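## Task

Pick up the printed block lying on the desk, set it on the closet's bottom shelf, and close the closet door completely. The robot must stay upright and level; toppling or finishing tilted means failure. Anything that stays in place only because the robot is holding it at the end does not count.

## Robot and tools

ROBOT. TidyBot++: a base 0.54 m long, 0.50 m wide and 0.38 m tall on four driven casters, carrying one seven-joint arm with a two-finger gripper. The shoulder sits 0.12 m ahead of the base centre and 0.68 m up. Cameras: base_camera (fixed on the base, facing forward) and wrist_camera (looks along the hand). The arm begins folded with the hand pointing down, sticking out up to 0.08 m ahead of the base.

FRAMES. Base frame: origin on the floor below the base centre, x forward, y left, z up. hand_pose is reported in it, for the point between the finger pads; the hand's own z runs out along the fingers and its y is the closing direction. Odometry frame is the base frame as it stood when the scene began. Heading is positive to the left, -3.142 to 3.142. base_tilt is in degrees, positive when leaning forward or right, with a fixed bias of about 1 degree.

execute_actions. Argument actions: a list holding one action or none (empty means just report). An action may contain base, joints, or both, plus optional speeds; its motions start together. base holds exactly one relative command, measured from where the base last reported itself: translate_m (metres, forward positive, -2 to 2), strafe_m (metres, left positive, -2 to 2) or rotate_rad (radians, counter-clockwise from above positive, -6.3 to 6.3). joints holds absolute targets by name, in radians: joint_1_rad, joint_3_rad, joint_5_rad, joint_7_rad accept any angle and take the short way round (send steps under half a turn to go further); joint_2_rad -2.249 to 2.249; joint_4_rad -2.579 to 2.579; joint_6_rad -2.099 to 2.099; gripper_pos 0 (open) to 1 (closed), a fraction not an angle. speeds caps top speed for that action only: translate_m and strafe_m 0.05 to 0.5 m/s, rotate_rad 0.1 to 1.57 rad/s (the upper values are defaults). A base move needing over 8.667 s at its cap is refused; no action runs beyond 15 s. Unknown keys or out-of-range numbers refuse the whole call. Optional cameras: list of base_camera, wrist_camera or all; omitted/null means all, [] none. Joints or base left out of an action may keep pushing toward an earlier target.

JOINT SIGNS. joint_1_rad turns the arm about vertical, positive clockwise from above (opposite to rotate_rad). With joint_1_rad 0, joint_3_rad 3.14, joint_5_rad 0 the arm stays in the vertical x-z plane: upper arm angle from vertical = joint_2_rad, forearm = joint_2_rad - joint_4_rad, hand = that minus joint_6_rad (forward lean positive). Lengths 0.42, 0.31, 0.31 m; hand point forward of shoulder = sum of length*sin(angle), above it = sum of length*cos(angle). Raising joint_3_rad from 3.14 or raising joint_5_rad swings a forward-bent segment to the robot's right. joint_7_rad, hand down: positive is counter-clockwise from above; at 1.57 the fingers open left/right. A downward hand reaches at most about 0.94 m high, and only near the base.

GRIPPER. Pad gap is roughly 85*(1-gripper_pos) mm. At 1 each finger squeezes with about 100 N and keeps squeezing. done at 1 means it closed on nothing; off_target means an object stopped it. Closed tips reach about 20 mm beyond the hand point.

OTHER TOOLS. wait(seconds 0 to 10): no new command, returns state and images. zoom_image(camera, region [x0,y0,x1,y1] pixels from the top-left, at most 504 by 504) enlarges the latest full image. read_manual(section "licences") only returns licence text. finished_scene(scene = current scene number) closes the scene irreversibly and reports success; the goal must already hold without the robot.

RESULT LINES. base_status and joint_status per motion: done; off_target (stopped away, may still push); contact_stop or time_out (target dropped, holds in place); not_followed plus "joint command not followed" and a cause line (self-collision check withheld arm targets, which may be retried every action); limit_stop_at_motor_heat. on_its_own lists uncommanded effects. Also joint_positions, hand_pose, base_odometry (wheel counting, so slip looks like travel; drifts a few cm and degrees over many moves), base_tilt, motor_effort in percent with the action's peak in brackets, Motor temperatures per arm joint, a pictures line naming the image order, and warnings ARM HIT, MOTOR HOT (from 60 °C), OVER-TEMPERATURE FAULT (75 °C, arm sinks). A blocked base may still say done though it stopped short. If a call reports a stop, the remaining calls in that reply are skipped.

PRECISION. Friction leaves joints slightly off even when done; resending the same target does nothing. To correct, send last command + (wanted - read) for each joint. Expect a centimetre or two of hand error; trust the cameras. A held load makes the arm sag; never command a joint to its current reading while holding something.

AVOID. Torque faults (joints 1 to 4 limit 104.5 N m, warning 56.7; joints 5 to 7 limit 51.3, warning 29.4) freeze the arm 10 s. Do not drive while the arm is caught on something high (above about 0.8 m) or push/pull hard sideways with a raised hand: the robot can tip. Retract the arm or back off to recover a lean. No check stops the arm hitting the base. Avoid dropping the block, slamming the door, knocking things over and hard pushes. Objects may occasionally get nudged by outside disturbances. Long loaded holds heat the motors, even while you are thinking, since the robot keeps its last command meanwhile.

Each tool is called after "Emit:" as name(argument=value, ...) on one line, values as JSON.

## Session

Emit:
execute_actions(actions=[{"joints":{"joint_6_rad":0.4}}])

Emit:
execute_actions(actions=[{"base":{"rotate_rad":2.1}}])

Emit:
execute_actions(actions=[{"base":{"rotate_rad":2.1}}])

Scene clock: 1.57 s.
Motor temperatures (°C, as the motors report them): [34 32 26 32 33 34 45]
base_odometry: x=+0.000 y=+0.000 heading=+0.000 (m, m, rad; odometry frame)
base_tilt: forward=+1.1 right=+0.4 (deg)
base_status: not commanded
joint_positions: joint_1_rad=+0.028 joint_2_rad=-0.328 joint_3_rad=+3.173 joint_4_rad=-2.516 joint_5_rad=+0.027 joint_6_rad=+0.382 joint_7_rad=+1.551 gripper_pos=+0.000
joint_status: all done
motor_effort: joint_1_rad=+1(0) joint_2_rad=-6(7) joint_3_rad=+0(1) joint_4_rad=+18(18) joint_5_rad=+1(1) joint_6_rad=+8(9) joint_7_rad=+1(1) (%)
hand_pose: x=+0.5423 y=-0.0212 z=+0.8256 quat_wxyz=(+0.012, +0.785, -0.020, +0.619) (m; base frame)
pictures: base_camera, wrist_camera
Images, in order (width x height): base_camera 644x364, wrist_camera 644x476.

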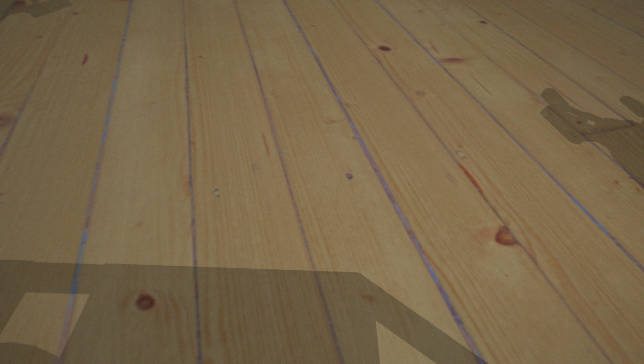

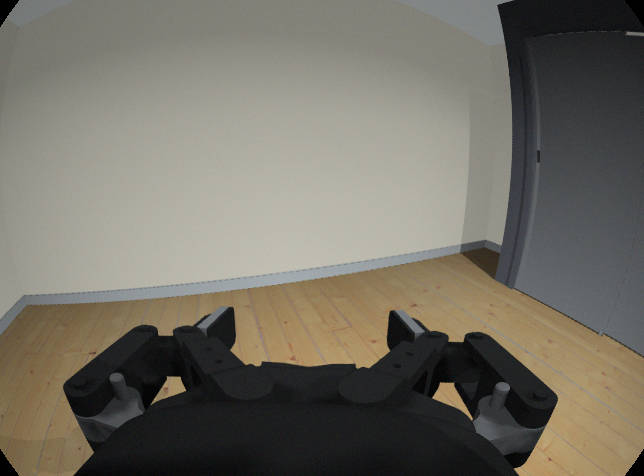

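Scene clock: 4.37 s.
Motor temperatures (°C, as the motors report them): [34 32 26 32 33 34 45]
base_odometry: x=+0.000 y=+0.000 heading=+2.099 (m, m, rad; odometry frame)
base_tilt: forward=+1.1 right=+0.4 (deg)
base_status: done
joint_positions: joint_1_rad=+0.028 joint_2_rad=-0.328 joint_3_rad=+3.173 joint_4_rad=-2.516 joint_5_rad=+0.027 joint_6_rad=+0.382 joint_7_rad=+1.551 gripper_pos=+0.000
joint_status: not commanded
motor_effort: joint_1_rad=+1(2) joint_2_rad=-7(8) joint_3_rad=+0(2) joint_4_rad=+18(17) joint_5_rad=+1(0) joint_6_rad=+8(8) joint_7_rad=+1(1) (%)
hand_pose: x=+0.5423 y=-0.0216 z=+0.8256 quat_wxyz=(+0.012, +0.785, -0.021, +0.619) (m; base frame)
pictures: base_camera, wrist_camera
Images, in order (width x height): base_camera 644x364, wrist_camera 644x476.

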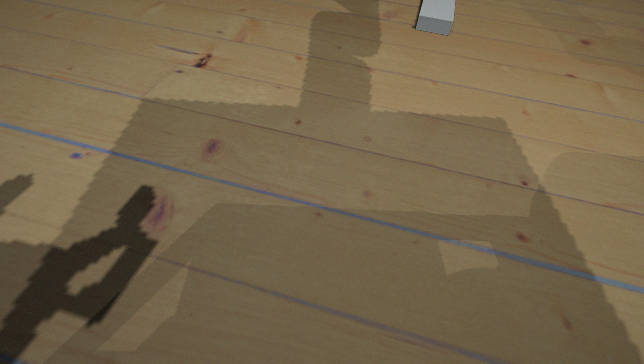

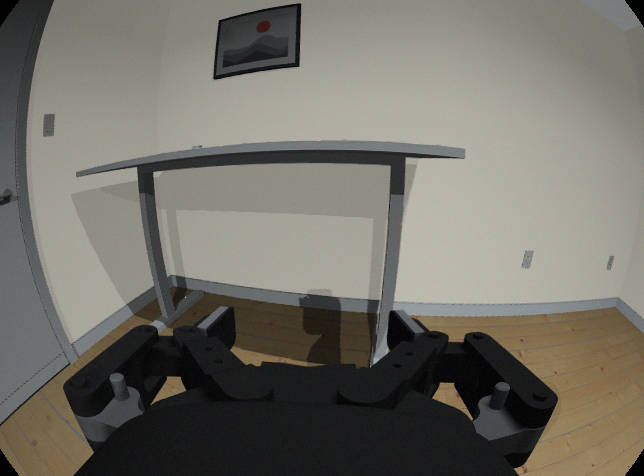

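Scene clock: 7.00 s.
Motor temperatures (°C, as the motors report them): [34 32 26 32 33 34 45]
base_odometry: x=+0.000 y=+0.000 heading=-2.084 (m, m, rad; odometry frame)
base_tilt: forward=+1.1 right=+0.4 (deg)
base_status: done
joint_positions: joint_1_rad=+0.028 joint_2_rad=-0.328 joint_3_rad=+3.173 joint_4_rad=-2.516 joint_5_rad=+0.027 joint_6_rad=+0.382 joint_7_rad=+1.551 gripper_pos=+0.000
joint_status: not commanded
motor_effort: joint_1_rad=+0(1) joint_2_rad=-7(7) joint_3_rad=+0(1) joint_4_rad=+18(18) joint_5_rad=+1(1) joint_6_rad=+8(8) joint_7_rad=+1(1) (%)
hand_pose: x=+0.5423 y=-0.0216 z=+0.8256 quat_wxyz=(+0.012, +0.785, -0.021, +0.619) (m; base frame)
pictures: base_camera, wrist_camera
Images, in order (width x height): base_camera 644x364, wrist_camera 644x476.

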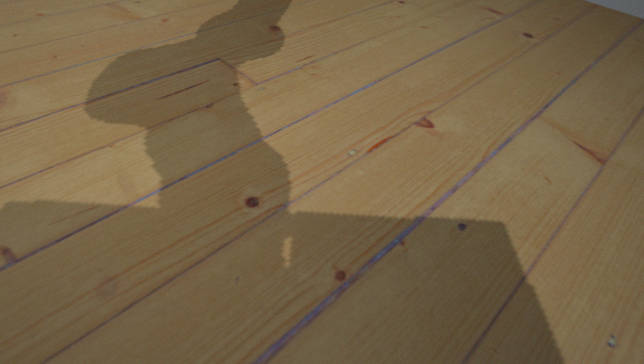

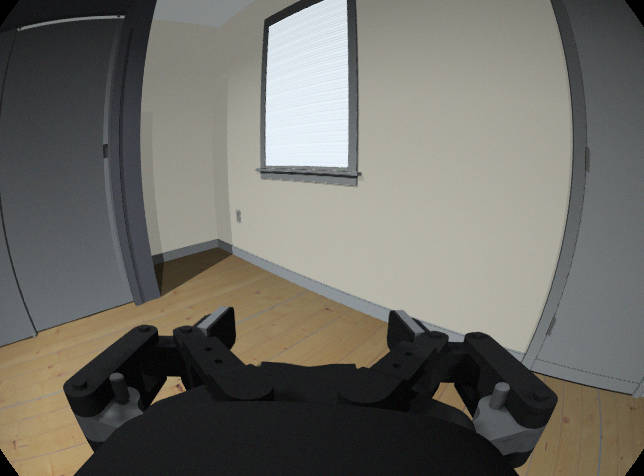

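Emit:
execute_actions(actions=[{"base":{"rotate_rad":0.78},"joints":{"joint_1_rad":0,"joint_2_rad":-0.2,"joint_3_rad":3.14,"joint_4_rad":-1.98,"joint_5_rad":0,"joint_6_rad":0.2,"gripper_pos":1}}])

Emit:
execute_actions(actions=[{"base":{"translate_m":0.8}}])

Scene clock: 12.33 s.
Motor temperatures (°C, as the motors report them): [34 32 26 32 33 34 45]
base_odometry: x=+0.000 y=+0.000 heading=-1.305 (m, m, rad; odometry frame)
base_tilt: forward=+1.1 right=+0.4 (deg)
base_status: done
joint_positions: joint_1_rad=+0.017 joint_2_rad=-0.220 joint_3_rad=+3.147 joint_4_rad=-1.989 joint_5_rad=+0.027 joint_6_rad=+0.242 joint_7_rad=+1.551 gripper_pos=+0.999
joint_status: all done
motor_effort: joint_1_rad=+0(2) joint_2_rad=-13(14) joint_3_rad=+0(2) joint_4_rad=+21(21) joint_5_rad=+1(1) joint_6_rad=+8(9) joint_7_rad=+1(2) (%)
hand_pose: x=+0.6463 y=-0.0085 z=+1.0441 quat_wxyz=(+0.008, +0.692, -0.003, +0.722) (m; base frame)
pictures: base_camera, wrist_camera
Images, in order (width x height): base_camera 644x364, wrist_camera 644x476.

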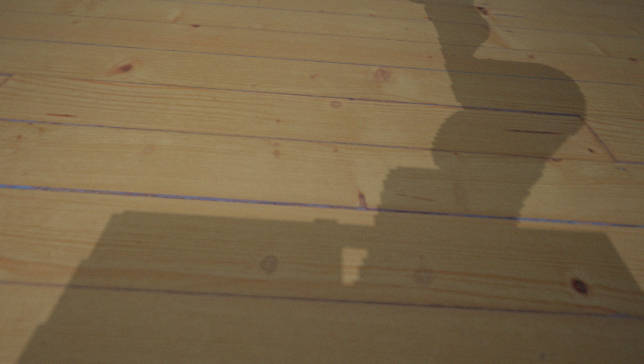

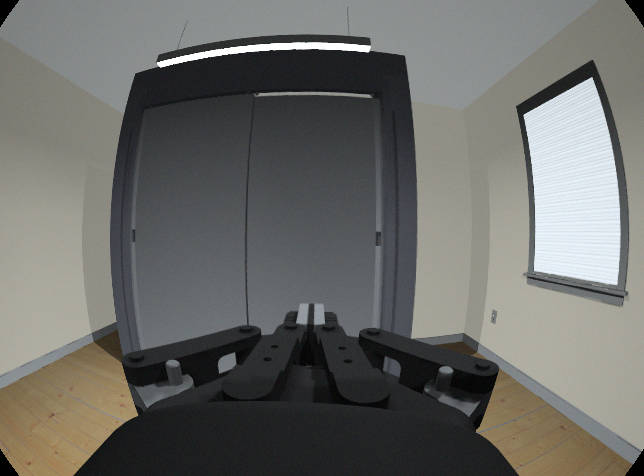

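Scene clock: 15.30 s.
Motor temperatures (°C, as the motors report them): [34 32 26 32 33 34 45]
base_odometry: x=+0.212 y=-0.772 heading=-1.304 (m, m, rad; odometry frame)
base_tilt: forward=+1.1 right=+0.4 (deg)
base_status: done
joint_positions: joint_1_rad=+0.017 joint_2_rad=-0.207 joint_3_rad=+3.147 joint_4_rad=-1.988 joint_5_rad=+0.027 joint_6_rad=+0.238 joint_7_rad=+1.551 gripper_pos=+0.999
joint_status: not commanded
motor_effort: joint_1_rad=+0(0) joint_2_rad=-14(16) joint_3_rad=+0(1) joint_4_rad=+21(21) joint_5_rad=+1(1) joint_6_rad=+8(9) joint_7_rad=+1(1) (%)
hand_pose: x=+0.6512 y=-0.0086 z=+1.0364 quat_wxyz=(+0.008, +0.697, -0.003, +0.717) (m; base frame)
pictures: base_camera, wrist_camera
Images, in order (width x height): base_camera 644x364, wrist_camera 644x476.

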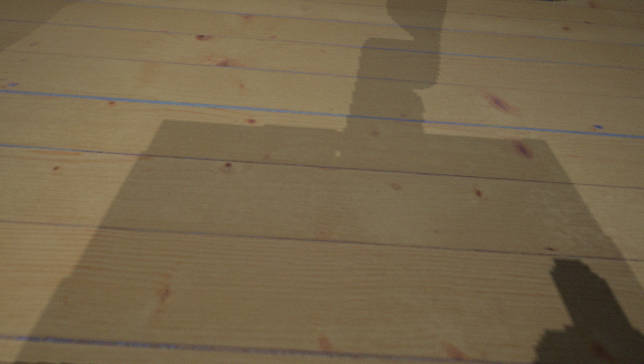

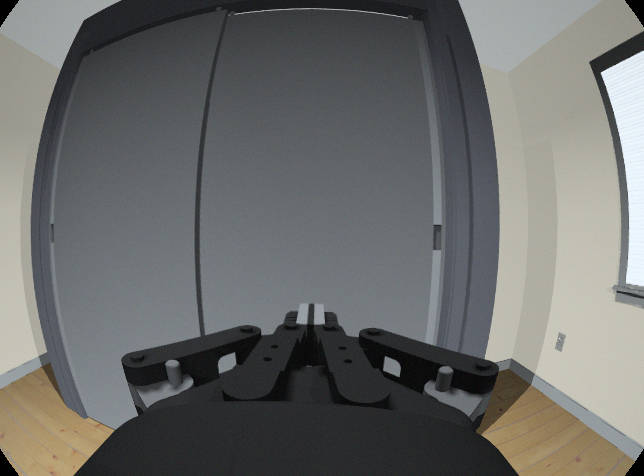

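Emit:
execute_actions(actions=[{"base":{"rotate_rad":-0.07},"joints":{"joint_6_rad":0.14}}], cameras=[])

Emit:
execute_actions(actions=[{"base":{"strafe_m":1.0}}])

Emit:
execute_actions(actions=[{"base":{"translate_m":0.25}}])

Scene clock: 23.10 s.
Motor temperatures (°C, as the motors report them): [34 32 26 32 33 34 45]
base_odometry: x=+0.212 y=-0.772 heading=-1.374 (m, m, rad; odometry frame)
base_tilt: forward=+1.1 right=+0.4 (deg)
base_status: done
joint_positions: joint_1_rad=+0.014 joint_2_rad=-0.207 joint_3_rad=+3.146 joint_4_rad=-1.987 joint_5_rad=+0.027 joint_6_rad=+0.173 joint_7_rad=+1.551 gripper_pos=+0.999
joint_status: all done
motor_effort: joint_1_rad=+0(2) joint_2_rad=-14(15) joint_3_rad=+0(2) joint_4_rad=+21(22) joint_5_rad=+1(0) joint_6_rad=+8(8) joint_7_rad=+1(1) (%)
hand_pose: x=+0.6512 y=-0.0071 z=+1.0171 quat_wxyz=(+0.007, +0.720, -0.003, +0.694) (m; base frame)
pictures: none
No camera images: the call's "cameras" was empty. Leave "cameras" out to get every camera's image.

Scene clock: 26.47 s.
Motor temperatures (°C, as the motors report them): [34 32 26 32 33 34 45]
base_odometry: x=+1.193 y=-0.576 heading=-1.374 (m, m, rad; odometry frame)
base_tilt: forward=+1.1 right=+0.4 (deg)
base_status: done
joint_positions: joint_1_rad=+0.014 joint_2_rad=-0.207 joint_3_rad=+3.144 joint_4_rad=-1.987 joint_5_rad=+0.027 joint_6_rad=+0.173 joint_7_rad=+1.551 gripper_pos=+0.999
joint_status: not commanded
motor_effort: joint_1_rad=+0(1) joint_2_rad=-15(15) joint_3_rad=+0(2) joint_4_rad=+21(21) joint_5_rad=+0(1) joint_6_rad=+8(9) joint_7_rad=+1(1) (%)
hand_pose: x=+0.6512 y=-0.0062 z=+1.0171 quat_wxyz=(+0.006, +0.720, -0.002, +0.694) (m; base frame)
pictures: base_camera, wrist_camera
Images, in order (width x height): base_camera 644x364, wrist_camera 644x476.

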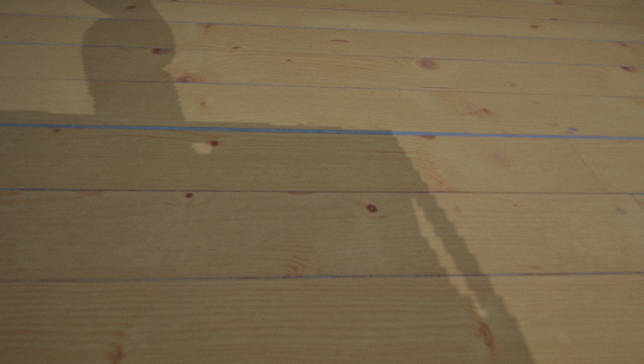

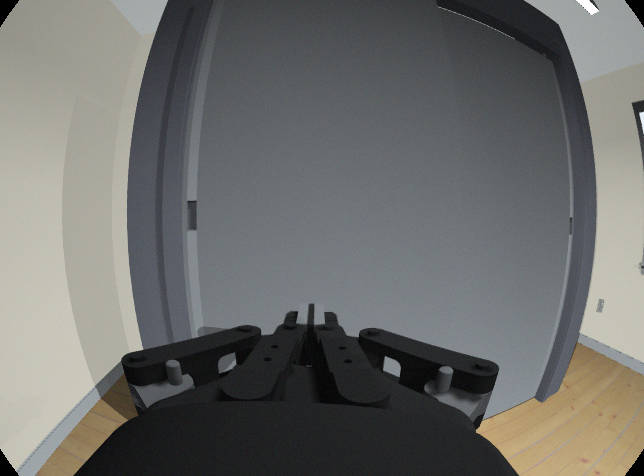

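Scene clock: 28.23 s.
Motor temperatures (°C, as the motors report them): [34 32 26 32 33 34 45]
base_odometry: x=+1.242 y=-0.822 heading=-1.373 (m, m, rad; odometry frame)
base_tilt: forward=+1.1 right=+0.4 (deg)
base_status: done
joint_positions: joint_1_rad=+0.014 joint_2_rad=-0.199 joint_3_rad=+3.144 joint_4_rad=-1.986 joint_5_rad=+0.027 joint_6_rad=+0.173 joint_7_rad=+1.551 gripper_pos=+0.999
joint_status: not commanded
motor_effort: joint_1_rad=+0(0) joint_2_rad=-15(18) joint_3_rad=+0(1) joint_4_rad=+21(22) joint_5_rad=+1(0) joint_6_rad=+8(9) joint_7_rad=+1(1) (%)
hand_pose: x=+0.6538 y=-0.0062 z=+1.0132 quat_wxyz=(+0.006, +0.722, -0.002, +0.692) (m; base frame)
pictures: base_camera, wrist_camera
Images, in order (width x height): base_camera 644x364, wrist_camera 644x476.

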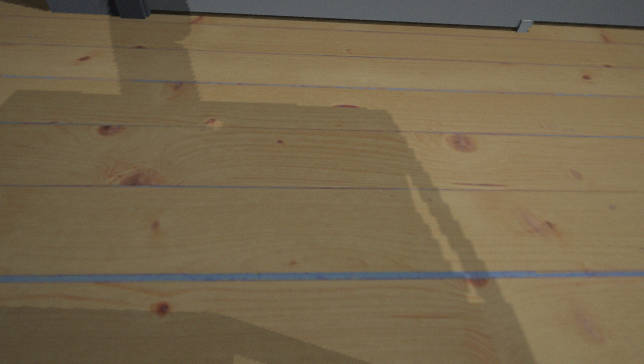

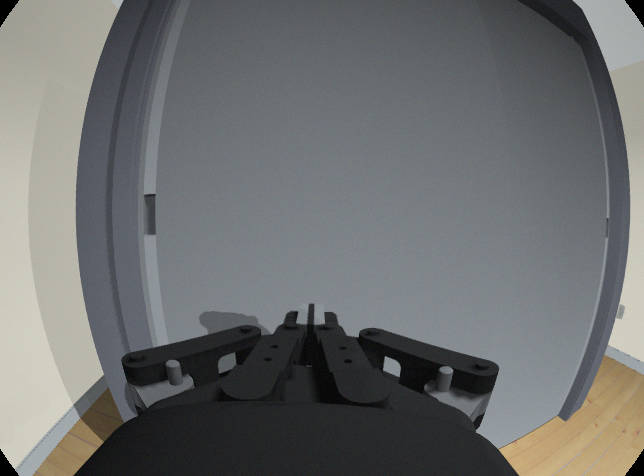

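Emit:
execute_actions(actions=[{"base":{"strafe_m":0.37},"joints":{"joint_4_rad":-1.78,"joint_6_rad":-0.04}}])

Emit:
execute_actions(actions=[{"base":{"translate_m":0.25}}])

Scene clock: 33.23 s.
Motor temperatures (°C, as the motors report them): [34 32 26 32 33 34 45]
base_odometry: x=+1.605 y=-0.749 heading=-1.374 (m, m, rad; odometry frame)
base_tilt: forward=+1.1 right=+0.4 (deg)
base_status: done
joint_positions: joint_1_rad=+0.012 joint_2_rad=-0.199 joint_3_rad=+3.139 joint_4_rad=-1.786 joint_5_rad=+0.027 joint_6_rad=+0.001 joint_7_rad=+1.551 gripper_pos=+0.999
joint_status: all done
motor_effort: joint_1_rad=+0(2) joint_2_rad=-15(16) joint_3_rad=+0(3) joint_4_rad=+21(22) joint_5_rad=+1(1) joint_6_rad=+8(9) joint_7_rad=+1(1) (%)
hand_pose: x=+0.6614 y=-0.0041 z=+1.0844 quat_wxyz=(+0.006, +0.712, -0.001, +0.702) (m; base frame)
pictures: base_camera, wrist_camera
Images, in order (width x height): base_camera 644x364, wrist_camera 644x476.

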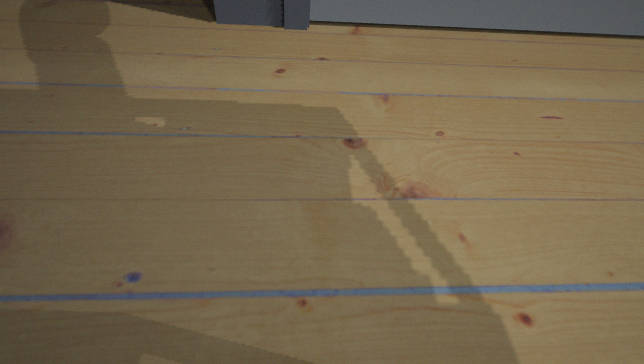

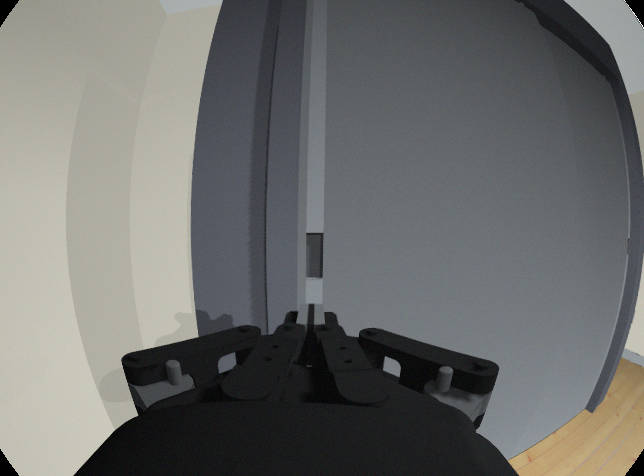

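Scene clock: 35.00 s.
Motor temperatures (°C, as the motors report them): [34 32 26 32 33 33 45]
base_odometry: x=+1.654 y=-0.995 heading=-1.373 (m, m, rad; odometry frame)
base_tilt: forward=+1.1 right=+0.4 (deg)
base_status: done
joint_positions: joint_1_rad=+0.012 joint_2_rad=-0.194 joint_3_rad=+3.139 joint_4_rad=-1.786 joint_5_rad=+0.027 joint_6_rad=-0.002 joint_7_rad=+1.551 gripper_pos=+0.999
joint_status: not commanded
motor_effort: joint_1_rad=+1(1) joint_2_rad=-15(19) joint_3_rad=+0(1) joint_4_rad=+21(22) joint_5_rad=+1(1) joint_6_rad=+8(9) joint_7_rad=+1(1) (%)
hand_pose: x=+0.6633 y=-0.0041 z=+1.0809 quat_wxyz=(+0.006, +0.715, -0.001, +0.699) (m; base frame)
pictures: base_camera, wrist_camera
Images, in order (width x height): base_camera 644x364, wrist_camera 644x476.

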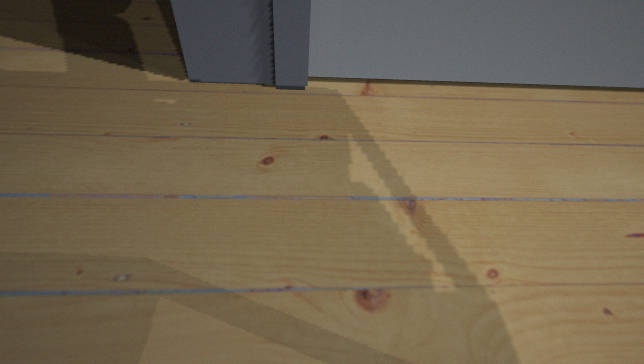

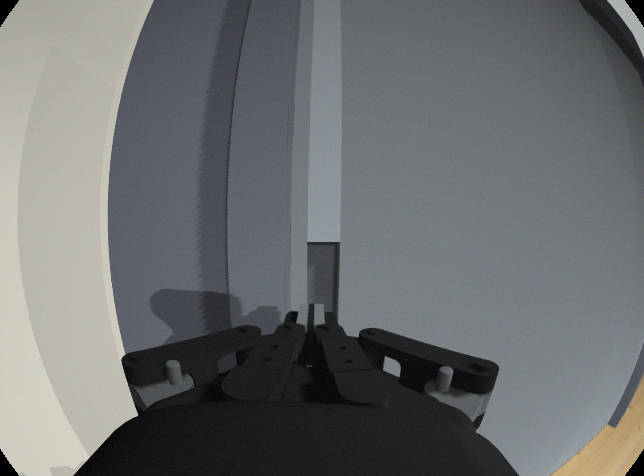

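Emit:
execute_actions(actions=[{"base":{"strafe_m":-0.016}}], cameras=[])

Emit:
execute_actions(actions=[{"base":{"translate_m":0.085},"speeds":{"translate_m":0.07}}], cameras=["wrist_camera"])

Scene clock: 39.30 s.
Motor temperatures (°C, as the motors report them): [34 32 26 32 33 33 45]
base_odometry: x=+1.638 y=-0.998 heading=-1.373 (m, m, rad; odometry frame)
base_tilt: forward=+1.1 right=+0.4 (deg)
base_status: done
joint_positions: joint_1_rad=+0.012 joint_2_rad=-0.194 joint_3_rad=+3.141 joint_4_rad=-1.786 joint_5_rad=+0.027 joint_6_rad=-0.002 joint_7_rad=+1.551 gripper_pos=+0.999
joint_status: not commanded
motor_effort: joint_1_rad=+0(2) joint_2_rad=-15(17) joint_3_rad=+0(3) joint_4_rad=+21(22) joint_5_rad=+1(1) joint_6_rad=+8(9) joint_7_rad=+0(1) (%)
hand_pose: x=+0.6633 y=-0.0052 z=+1.0810 quat_wxyz=(+0.007, +0.715, -0.002, +0.699) (m; base frame)
pictures: none
No camera images: the call's "cameras" was empty. Leave "cameras" out to get every camera's image.

Scene clock: 41.03 s.
Motor temperatures (°C, as the motors report them): [34 32 26 32 33 33 45]
base_odometry: x=+1.655 y=-1.082 heading=-1.373 (m, m, rad; odometry frame)
base_tilt: forward=+1.1 right=+0.4 (deg)
base_status: done
joint_positions: joint_1_rad=+0.012 joint_2_rad=-0.196 joint_3_rad=+3.141 joint_4_rad=-1.786 joint_5_rad=+0.027 joint_6_rad=-0.002 joint_7_rad=+1.551 gripper_pos=+0.999
joint_status: not commanded
motor_effort: joint_1_rad=+1(1) joint_2_rad=-15(19) joint_3_rad=+0(2) joint_4_rad=+21(22) joint_5_rad=+0(1) joint_6_rad=+8(8) joint_7_rad=+1(1) (%)
hand_pose: x=+0.6626 y=-0.0051 z=+1.0818 quat_wxyz=(+0.007, +0.715, -0.002, +0.699) (m; base frame)
pictures: wrist_camera
Images, in order (width x height): wrist_camera 644x476.

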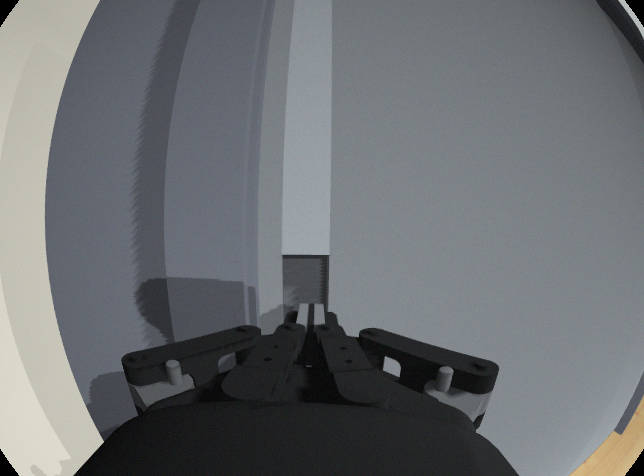

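Emit:
execute_actions(actions=[{"base":{"translate_m":0.045},"speeds":{"translate_m":0.05}}], cameras=["wrist_camera"])

Emit:
execute_actions(actions=[{"base":{"strafe_m":-0.2},"speeds":{"strafe_m":0.08}}], cameras=["wrist_camera"])

Scene clock: 46.60 s.
Motor temperatures (°C, as the motors report them): [34 32 26 32 33 33 45]
base_odometry: x=+1.664 y=-1.126 heading=-1.373 (m, m, rad; odometry frame)
base_tilt: forward=+1.1 right=+0.4 (deg)
base_status: done
joint_positions: joint_1_rad=+0.012 joint_2_rad=-0.197 joint_3_rad=+3.141 joint_4_rad=-1.786 joint_5_rad=+0.027 joint_6_rad=-0.002 joint_7_rad=+1.551 gripper_pos=+0.999
joint_status: not commanded
motor_effort: joint_1_rad=+0(0) joint_2_rad=-15(19) joint_3_rad=+0(1) joint_4_rad=+21(22) joint_5_rad=+2(1) joint_6_rad=+8(9) joint_7_rad=+1(1) (%)
hand_pose: x=+0.6623 y=-0.0051 z=+1.0822 quat_wxyz=(+0.007, +0.714, -0.002, +0.700) (m; base frame)
pictures: wrist_camera
Images, in order (width x height): wrist_camera 644x476.

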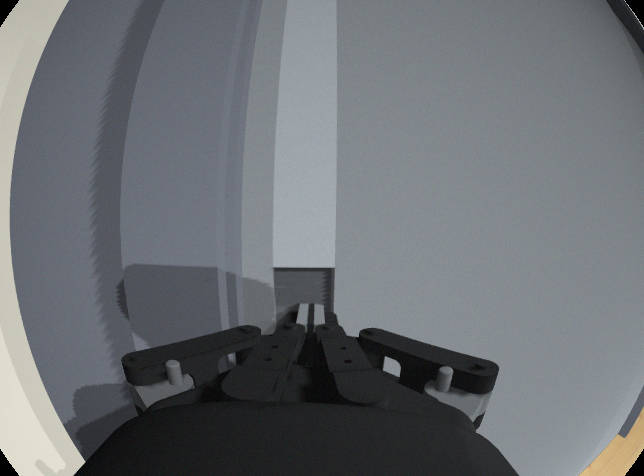

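Scene clock: 49.73 s.
Motor temperatures (°C, as the motors report them): [34 32 26 32 33 33 45]
base_odometry: x=+1.467 y=-1.165 heading=-1.373 (m, m, rad; odometry frame)
base_tilt: forward=+1.1 right=+0.4 (deg)
base_status: done
joint_positions: joint_1_rad=-0.031 joint_2_rad=-0.197 joint_3_rad=+3.112 joint_4_rad=-1.786 joint_5_rad=+0.027 joint_6_rad=-0.003 joint_7_rad=+1.551 gripper_pos=+0.999
joint_status: not commanded
motor_effort: joint_1_rad=+3(11) joint_2_rad=-15(16) joint_3_rad=+4(12) joint_4_rad=+21(22) joint_5_rad=+1(1) joint_6_rad=+8(9) joint_7_rad=+1(1) (%)
hand_pose: x=+0.6608 y=+0.0359 z=+1.0821 quat_wxyz=(-0.016, +0.714, +0.026, +0.699) (m; base frame)
pictures: wrist_camera
Images, in order (width x height): wrist_camera 644x476.

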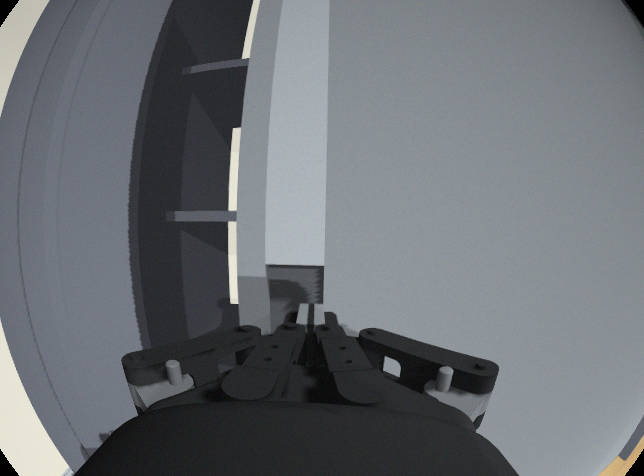

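Emit:
execute_actions(actions=[{"base":{"translate_m":0.015},"speeds":{"translate_m":0.05}}], cameras=[])

Emit:
execute_actions(actions=[{"base":{"strafe_m":-0.3},"speeds":{"strafe_m":0.1}}], cameras=["wrist_camera"])

Emit:
execute_actions(actions=[{"base":{"strafe_m":0.04}}], cameras=[])

Emit:
execute_actions(actions=[{"base":{"translate_m":-0.7}}], cameras=["wrist_camera"])

Emit:
execute_actions(actions=[{"base":{"rotate_rad":3.14},"joints":{"gripper_pos":0,"joint_1_rad":0,"joint_2_rad":0.0,"joint_4_rad":-1.2,"joint_6_rad":-0.8}}], cameras=[])

Emit:
execute_actions(actions=[{"base":{"strafe_m":1.45}}], cameras=["wrist_camera"])

Emit:
execute_actions(actions=[{"base":{"translate_m":0.95}}])

Scene clock: 58.83 s.
Motor temperatures (°C, as the motors report them): [34 32 26 32 33 33 45]
base_odometry: x=+1.470 y=-1.180 heading=-1.373 (m, m, rad; odometry frame)
base_tilt: forward=+1.1 right=+0.4 (deg)
base_status: done
joint_positions: joint_1_rad=-0.031 joint_2_rad=-0.216 joint_3_rad=+3.112 joint_4_rad=-1.792 joint_5_rad=+0.027 joint_6_rad=-0.015 joint_7_rad=+1.551 gripper_pos=+0.999
joint_status: not commanded
motor_effort: joint_1_rad=+5(6) joint_2_rad=-11(17) joint_3_rad=+6(8) joint_4_rad=+24(27) joint_5_rad=+1(1) joint_6_rad=+10(13) joint_7_rad=+1(1) (%)
hand_pose: x=+0.6529 y=+0.0361 z=+1.0849 quat_wxyz=(-0.016, +0.714, +0.026, +0.700) (m; base frame)
pictures: none
No camera images: the call's "cameras" was empty. Leave "cameras" out to get every camera's image.

Scene clock: 62.73 s.
Motor temperatures (°C, as the motors report them): [34 32 26 32 33 33 45]
base_odometry: x=+1.176 y=-1.239 heading=-1.373 (m, m, rad; odometry frame)
base_tilt: forward=+1.1 right=+0.4 (deg)
base_status: done
joint_positions: joint_1_rad=-0.017 joint_2_rad=-0.213 joint_3_rad=+3.132 joint_4_rad=-1.788 joint_5_rad=+0.027 joint_6_rad=-0.015 joint_7_rad=+1.551 gripper_pos=+0.999
joint_status: not commanded
motor_effort: joint_1_rad=+0(12) joint_2_rad=-14(16) joint_3_rad=+0(14) joint_4_rad=+21(23) joint_5_rad=+1(1) joint_6_rad=+8(10) joint_7_rad=+1(1) (%)
hand_pose: x=+0.6555 y=+0.0164 z=+1.0853 quat_wxyz=(-0.006, +0.714, +0.013, +0.700) (m; base frame)
pictures: wrist_camera
Images, in order (width x height): wrist_camera 644x476.

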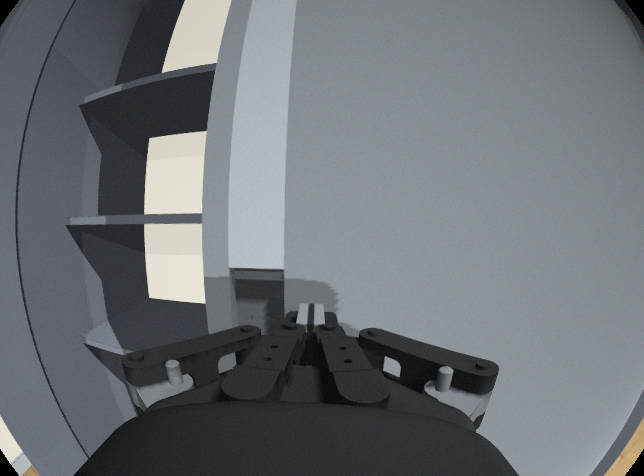

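Scene clock: 63.67 s.
Motor temperatures (°C, as the motors report them): [34 32 26 32 33 33 45]
base_odometry: x=+1.215 y=-1.231 heading=-1.373 (m, m, rad; odometry frame)
base_tilt: forward=+1.1 right=+0.4 (deg)
base_status: done
joint_positions: joint_1_rad=-0.016 joint_2_rad=-0.212 joint_3_rad=+3.134 joint_4_rad=-1.788 joint_5_rad=+0.027 joint_6_rad=-0.015 joint_7_rad=+1.551 gripper_pos=+0.999
joint_status: not commanded
motor_effort: joint_1_rad=+1(2) joint_2_rad=-14(16) joint_3_rad=+0(3) joint_4_rad=+21(22) joint_5_rad=+0(0) joint_6_rad=+8(9) joint_7_rad=+2(1) (%)
hand_pose: x=+0.6556 y=+0.0145 z=+1.0852 quat_wxyz=(-0.005, +0.714, +0.011, +0.700) (m; base frame)
pictures: none
No camera images: the call's "cameras" was empty. Leave "cameras" out to get every camera's image.

Scene clock: 66.43 s.
Motor temperatures (°C, as the motors report them): [34 32 26 32 33 33 45]
base_odometry: x=+1.078 y=-0.545 heading=-1.373 (m, m, rad; odometry frame)
base_tilt: forward=+1.1 right=+0.4 (deg)
base_status: done
joint_positions: joint_1_rad=-0.016 joint_2_rad=-0.206 joint_3_rad=+3.134 joint_4_rad=-1.787 joint_5_rad=+0.027 joint_6_rad=-0.015 joint_7_rad=+1.551 gripper_pos=+0.999
joint_status: not commanded
motor_effort: joint_1_rad=+0(0) joint_2_rad=-15(18) joint_3_rad=+0(1) joint_4_rad=+21(22) joint_5_rad=+1(1) joint_6_rad=+8(9) joint_7_rad=+1(1) (%)
hand_pose: x=+0.6582 y=+0.0145 z=+1.0822 quat_wxyz=(-0.005, +0.716, +0.011, +0.698) (m; base frame)
pictures: wrist_camera
Images, in order (width x height): wrist_camera 644x476.

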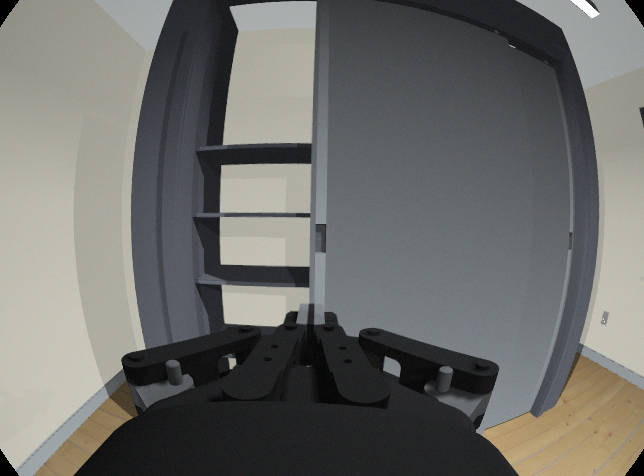

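Scene clock: 69.77 s.
Motor temperatures (°C, as the motors report them): [34 32 26 32 33 33 45]
base_odometry: x=+1.078 y=-0.545 heading=+1.767 (m, m, rad; odometry frame)
base_tilt: forward=+1.1 right=+0.4 (deg)
base_status: done
joint_positions: joint_1_rad=-0.013 joint_2_rad=+0.005 joint_3_rad=+3.137 joint_4_rad=-1.214 joint_5_rad=+0.027 joint_6_rad=-0.758 joint_7_rad=+1.551 gripper_pos=+0.000
joint_status: all done
motor_effort: joint_1_rad=+0(3) joint_2_rad=-21(26) joint_3_rad=+0(2) joint_4_rad=+20(22) joint_5_rad=+1(1) joint_6_rad=+8(8) joint_7_rad=+1(1) (%)
hand_pose: x=+0.7022 y=+0.0058 z=+1.0877 quat_wxyz=(+0.003, +0.835, +0.002, +0.550) (m; base frame)
pictures: none
No camera images: the call's "cameras" was empty. Leave "cameras" out to get every camera's image.

Scene clock: 74.03 s.
Motor temperatures (°C, as the motors report them): [34 32 26 32 33 33 45]
base_odometry: x=-0.344 y=-0.829 heading=+1.768 (m, m, rad; odometry frame)
base_tilt: forward=+1.1 right=+0.4 (deg)
base_status: done
joint_positions: joint_1_rad=-0.012 joint_2_rad=+0.005 joint_3_rad=+3.137 joint_4_rad=-1.214 joint_5_rad=+0.027 joint_6_rad=-0.759 joint_7_rad=+1.551 gripper_pos=+0.000
joint_status: not commanded
motor_effort: joint_1_rad=+1(2) joint_2_rad=-22(23) joint_3_rad=+0(2) joint_4_rad=+20(20) joint_5_rad=+1(1) joint_6_rad=+7(8) joint_7_rad=+1(1) (%)
hand_pose: x=+0.7021 y=+0.0049 z=+1.0877 quat_wxyz=(+0.003, +0.835, +0.001, +0.550) (m; base frame)
pictures: wrist_camera
Images, in order (width x height): wrist_camera 644x476.

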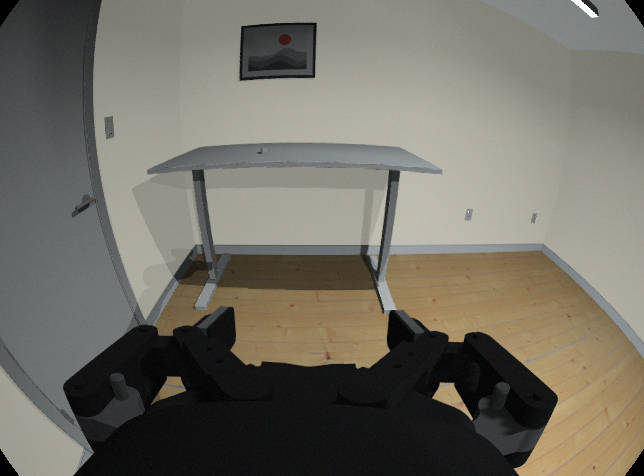

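Scene clock: 77.30 s.
Motor temperatures (°C, as the motors report them): [34 32 26 32 33 33 45]
base_odometry: x=-0.531 y=+0.103 heading=+1.768 (m, m, rad; odometry frame)
base_tilt: forward=+1.1 right=+0.4 (deg)
base_status: done
joint_positions: joint_1_rad=-0.012 joint_2_rad=+0.004 joint_3_rad=+3.137 joint_4_rad=-1.210 joint_5_rad=+0.027 joint_6_rad=-0.763 joint_7_rad=+1.551 gripper_pos=+0.000
joint_status: not commanded
motor_effort: joint_1_rad=+0(1) joint_2_rad=-22(25) joint_3_rad=+0(1) joint_4_rad=+20(20) joint_5_rad=+1(1) joint_6_rad=+8(8) joint_7_rad=+1(1) (%)
hand_pose: x=+0.7010 y=+0.0049 z=+1.0896 quat_wxyz=(+0.003, +0.835, +0.001, +0.550) (m; base frame)
pictures: base_camera, wrist_camera
Images, in order (width x height): base_camera 644x364, wrist_camera 644x476.

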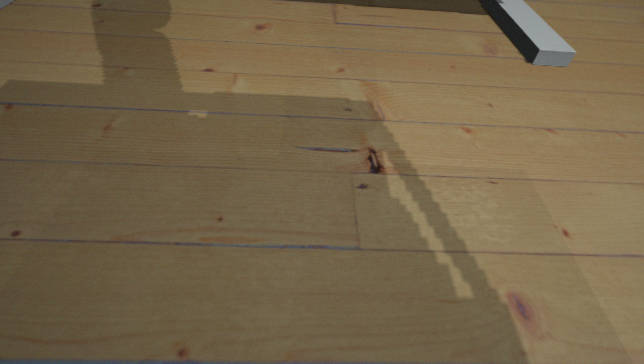

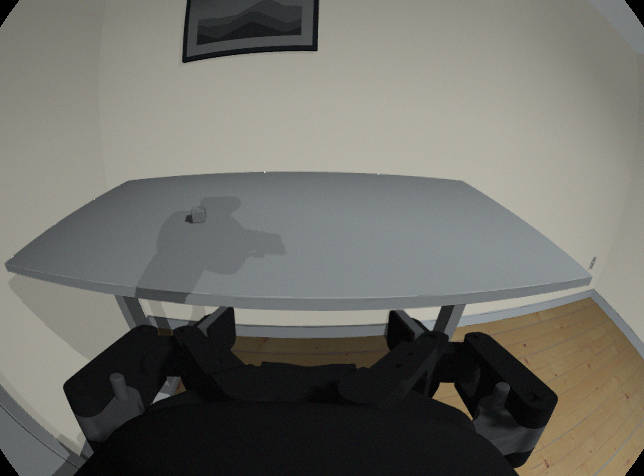

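Emit:
execute_actions(actions=[{"base":{"strafe_m":0.31},"joints":{"joint_6_rad":-1.0}}], cameras=["wrist_camera"])

Emit:
execute_actions(actions=[{"base":{"translate_m":0.45},"speeds":{"translate_m":0.25}}])

Scene clock: 82.93 s.
Motor temperatures (°C, as the motors report them): [34 32 26 32 33 33 45]
base_odometry: x=-0.835 y=+0.042 heading=+1.768 (m, m, rad; odometry frame)
base_tilt: forward=+1.1 right=+0.4 (deg)
base_status: done
joint_positions: joint_1_rad=-0.011 joint_2_rad=+0.004 joint_3_rad=+3.136 joint_4_rad=-1.206 joint_5_rad=+0.026 joint_6_rad=-0.980 joint_7_rad=+1.551 gripper_pos=+0.000
joint_status: all done
motor_effort: joint_1_rad=+1(3) joint_2_rad=-20(22) joint_3_rad=+0(3) joint_4_rad=+20(21) joint_5_rad=+1(2) joint_6_rad=+7(8) joint_7_rad=+1(1) (%)
hand_pose: x=+0.6681 y=+0.0039 z=+1.0333 quat_wxyz=(+0.004, +0.889, +0.000, +0.459) (m; base frame)
pictures: wrist_camera
Images, in order (width x height): wrist_camera 644x476.

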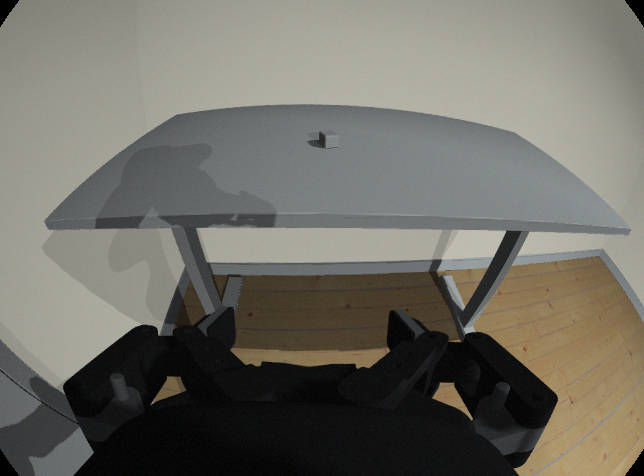

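Scene clock: 85.60 s.
Motor temperatures (°C, as the motors report them): [34 32 26 32 33 33 45]
base_odometry: x=-0.923 y=+0.483 heading=+1.768 (m, m, rad; odometry frame)
base_tilt: forward=+1.1 right=+0.4 (deg)
base_status: done
joint_positions: joint_1_rad=-0.011 joint_2_rad=+0.003 joint_3_rad=+3.136 joint_4_rad=-1.205 joint_5_rad=+0.026 joint_6_rad=-0.980 joint_7_rad=+1.551 gripper_pos=+0.000
joint_status: not commanded
motor_effort: joint_1_rad=+0(1) joint_2_rad=-21(24) joint_3_rad=+0(1) joint_4_rad=+19(20) joint_5_rad=+1(1) joint_6_rad=+7(7) joint_7_rad=+1(1) (%)
hand_pose: x=+0.6679 y=+0.0039 z=+1.0338 quat_wxyz=(+0.004, +0.888, +0.000, +0.459) (m; base frame)
pictures: base_camera, wrist_camera
Images, in order (width x height): base_camera 644x364, wrist_camera 644x476.

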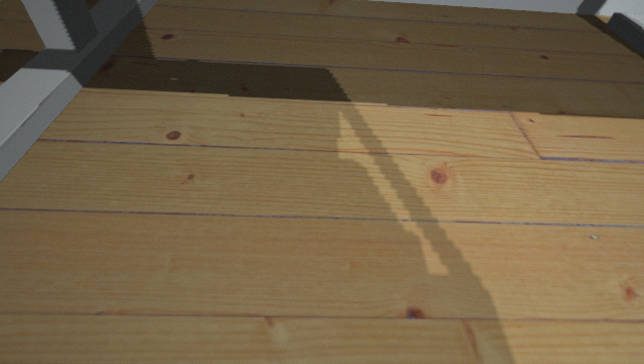

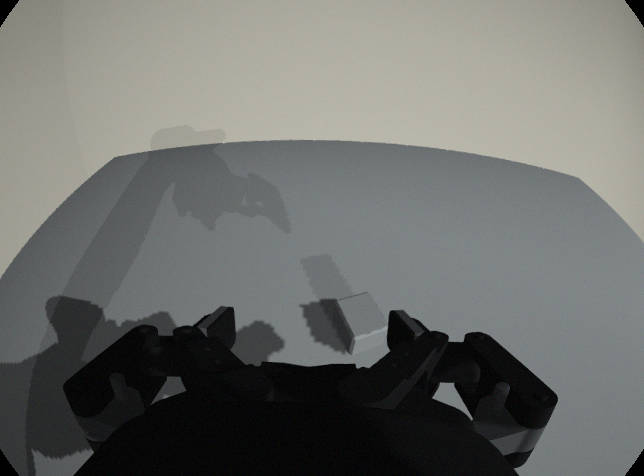

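Emit:
execute_actions(actions=[{"base":{"strafe_m":-0.035}}], cameras=[])

Emit:
execute_actions(actions=[{"joints":{"joint_2_rad":0.05,"joint_7_rad":1.75}}], cameras=["wrist_camera"])

Scene clock: 92.63 s.
Motor temperatures (°C, as the motors report them): [34 32 26 32 33 33 45]
base_odometry: x=-0.889 y=+0.490 heading=+1.768 (m, m, rad; odometry frame)
base_tilt: forward=+1.1 right=+0.5 (deg)
base_status: done
joint_positions: joint_1_rad=-0.009 joint_2_rad=+0.003 joint_3_rad=+3.139 joint_4_rad=-1.205 joint_5_rad=+0.026 joint_6_rad=-0.980 joint_7_rad=+1.551 gripper_pos=+0.000
joint_status: not commanded
motor_effort: joint_1_rad=+0(3) joint_2_rad=-21(23) joint_3_rad=+0(3) joint_4_rad=+19(19) joint_5_rad=+1(2) joint_6_rad=+7(7) joint_7_rad=+1(1) (%)
hand_pose: x=+0.6679 y=+0.0009 z=+1.0338 quat_wxyz=(+0.006, +0.888, -0.002, +0.459) (m; base frame)
pictures: none
No camera images: the call's "cameras" was empty. Leave "cameras" out to get every camera's image.

Scene clock: 93.50 s.
Motor temperatures (°C, as the motors report them): [34 32 26 32 33 33 45]
base_odometry: x=-0.889 y=+0.490 heading=+1.768 (m, m, rad; odometry frame)
base_tilt: forward=+1.1 right=+0.4 (deg)
base_status: not commanded
joint_positions: joint_1_rad=-0.009 joint_2_rad=+0.040 joint_3_rad=+3.139 joint_4_rad=-1.205 joint_5_rad=+0.026 joint_6_rad=-0.980 joint_7_rad=+1.734 gripper_pos=+0.000
joint_status: all done
motor_effort: joint_1_rad=+0(0) joint_2_rad=-22(24) joint_3_rad=+0(0) joint_4_rad=+19(20) joint_5_rad=+1(1) joint_6_rad=+7(7) joint_7_rad=+1(1) (%)
hand_pose: x=+0.6806 y=+0.0010 z=+1.0133 quat_wxyz=(+0.046, +0.893, +0.080, +0.440) (m; base frame)
pictures: wrist_camera
Images, in order (width x height): wrist_camera 644x476.

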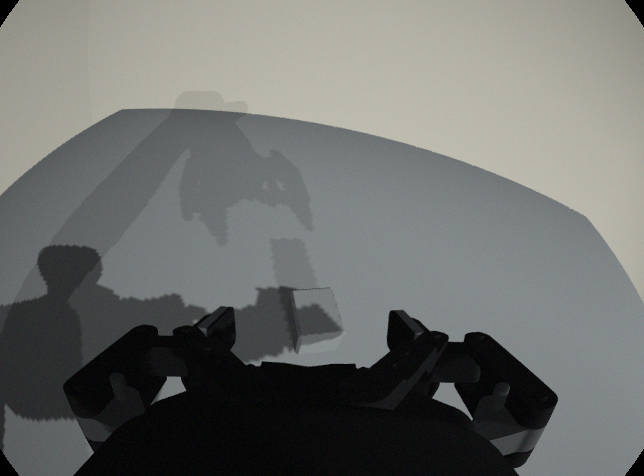

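Emit:
execute_actions(actions=[{"joints":{"joint_2_rad":0.11}}], cameras=["wrist_camera"])

Emit:
execute_actions(actions=[{"joints":{"gripper_pos":1}}], cameras=["wrist_camera"])

Emit:
execute_actions(actions=[{"joints":{"joint_2_rad":-0.1}}], cameras=["wrist_camera"])

Scene clock: 99.53 s.
Motor temperatures (°C, as the motors report them): [34 32 26 32 33 33 45]
base_odometry: x=-0.889 y=+0.490 heading=+1.768 (m, m, rad; odometry frame)
base_tilt: forward=+1.1 right=+0.5 (deg)
base_status: not commanded
joint_positions: joint_1_rad=-0.009 joint_2_rad=+0.103 joint_3_rad=+3.139 joint_4_rad=-1.205 joint_5_rad=+0.026 joint_6_rad=-0.980 joint_7_rad=+1.734 gripper_pos=+0.000
joint_status: all done
motor_effort: joint_1_rad=+0(0) joint_2_rad=-24(27) joint_3_rad=+0(0) joint_4_rad=+20(20) joint_5_rad=+1(1) joint_6_rad=+6(7) joint_7_rad=+1(1) (%)
hand_pose: x=+0.7004 y=+0.0011 z=+0.9774 quat_wxyz=(+0.044, +0.907, +0.081, +0.412) (m; base frame)
pictures: wrist_camera
Images, in order (width x height): wrist_camera 644x476.

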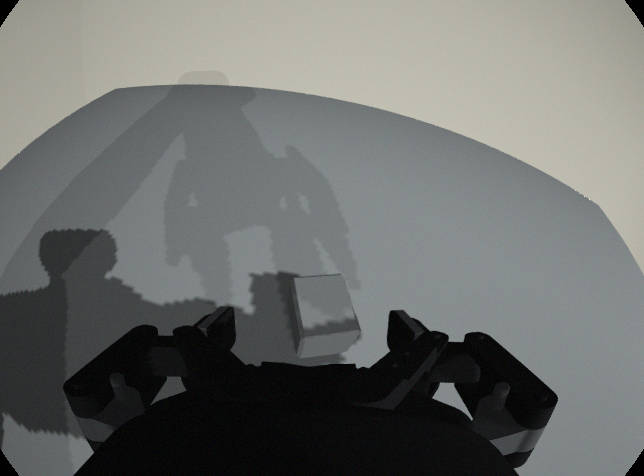

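Scene clock: 100.63 s.
Motor temperatures (°C, as the motors report them): [34 32 26 32 33 33 45]
base_odometry: x=-0.889 y=+0.490 heading=+1.768 (m, m, rad; odometry frame)
base_tilt: forward=+1.1 right=+0.5 (deg)
base_status: not commanded
joint_positions: joint_1_rad=-0.009 joint_2_rad=+0.103 joint_3_rad=+3.139 joint_4_rad=-1.202 joint_5_rad=+0.026 joint_6_rad=-0.980 joint_7_rad=+1.734 gripper_pos=+0.678
joint_status: gripper_pos off_target (ended at +0.678, target +1.000)
motor_effort: joint_1_rad=+0(1) joint_2_rad=-25(26) joint_3_rad=+0(1) joint_4_rad=+19(19) joint_5_rad=+1(2) joint_6_rad=+6(7) joint_7_rad=+1(1) (%)
hand_pose: x=+0.7008 y=+0.0011 z=+0.9790 quat_wxyz=(+0.044, +0.906, +0.081, +0.413) (m; base frame)
pictures: wrist_camera
Images, in order (width x height): wrist_camera 644x476.

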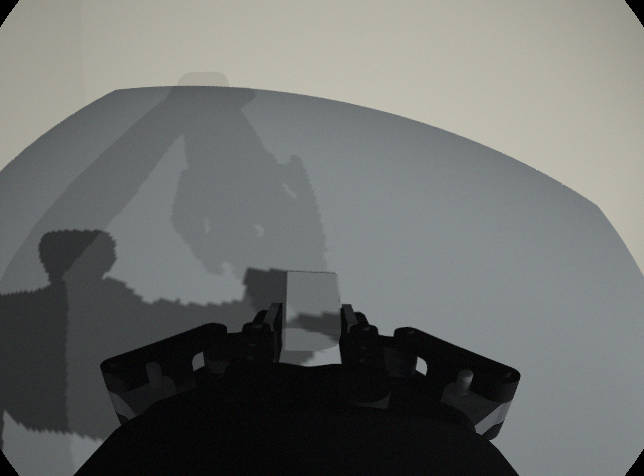

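Scene clock: 102.07 s.
Motor temperatures (°C, as the motors report them): [34 32 26 32 33 33 45]
base_odometry: x=-0.889 y=+0.490 heading=+1.768 (m, m, rad; odometry frame)
base_tilt: forward=+1.1 right=+0.4 (deg)
base_status: not commanded
joint_positions: joint_1_rad=-0.009 joint_2_rad=-0.105 joint_3_rad=+3.139 joint_4_rad=-1.201 joint_5_rad=+0.026 joint_6_rad=-0.980 joint_7_rad=+1.734 gripper_pos=+0.678
joint_status: all done
motor_effort: joint_1_rad=+0(0) joint_2_rad=-17(28) joint_3_rad=+0(1) joint_4_rad=+19(21) joint_5_rad=+1(1) joint_6_rad=+7(7) joint_7_rad=+1(1) (%)
hand_pose: x=+0.6268 y=+0.0005 z=+1.0933 quat_wxyz=(+0.051, +0.858, +0.076, +0.505) (m; base frame)
pictures: wrist_camera
Images, in order (width x height): wrist_camera 644x476.

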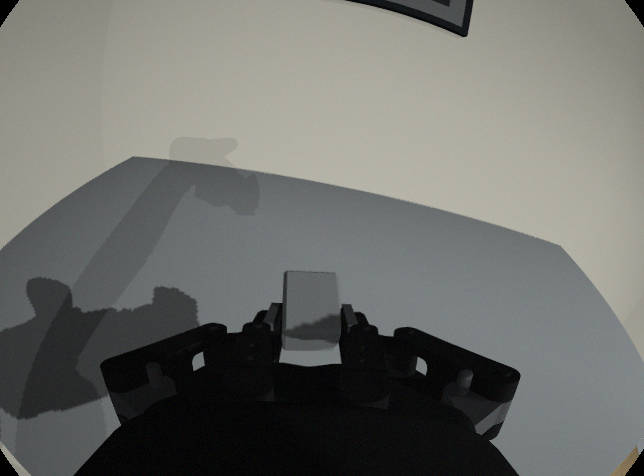

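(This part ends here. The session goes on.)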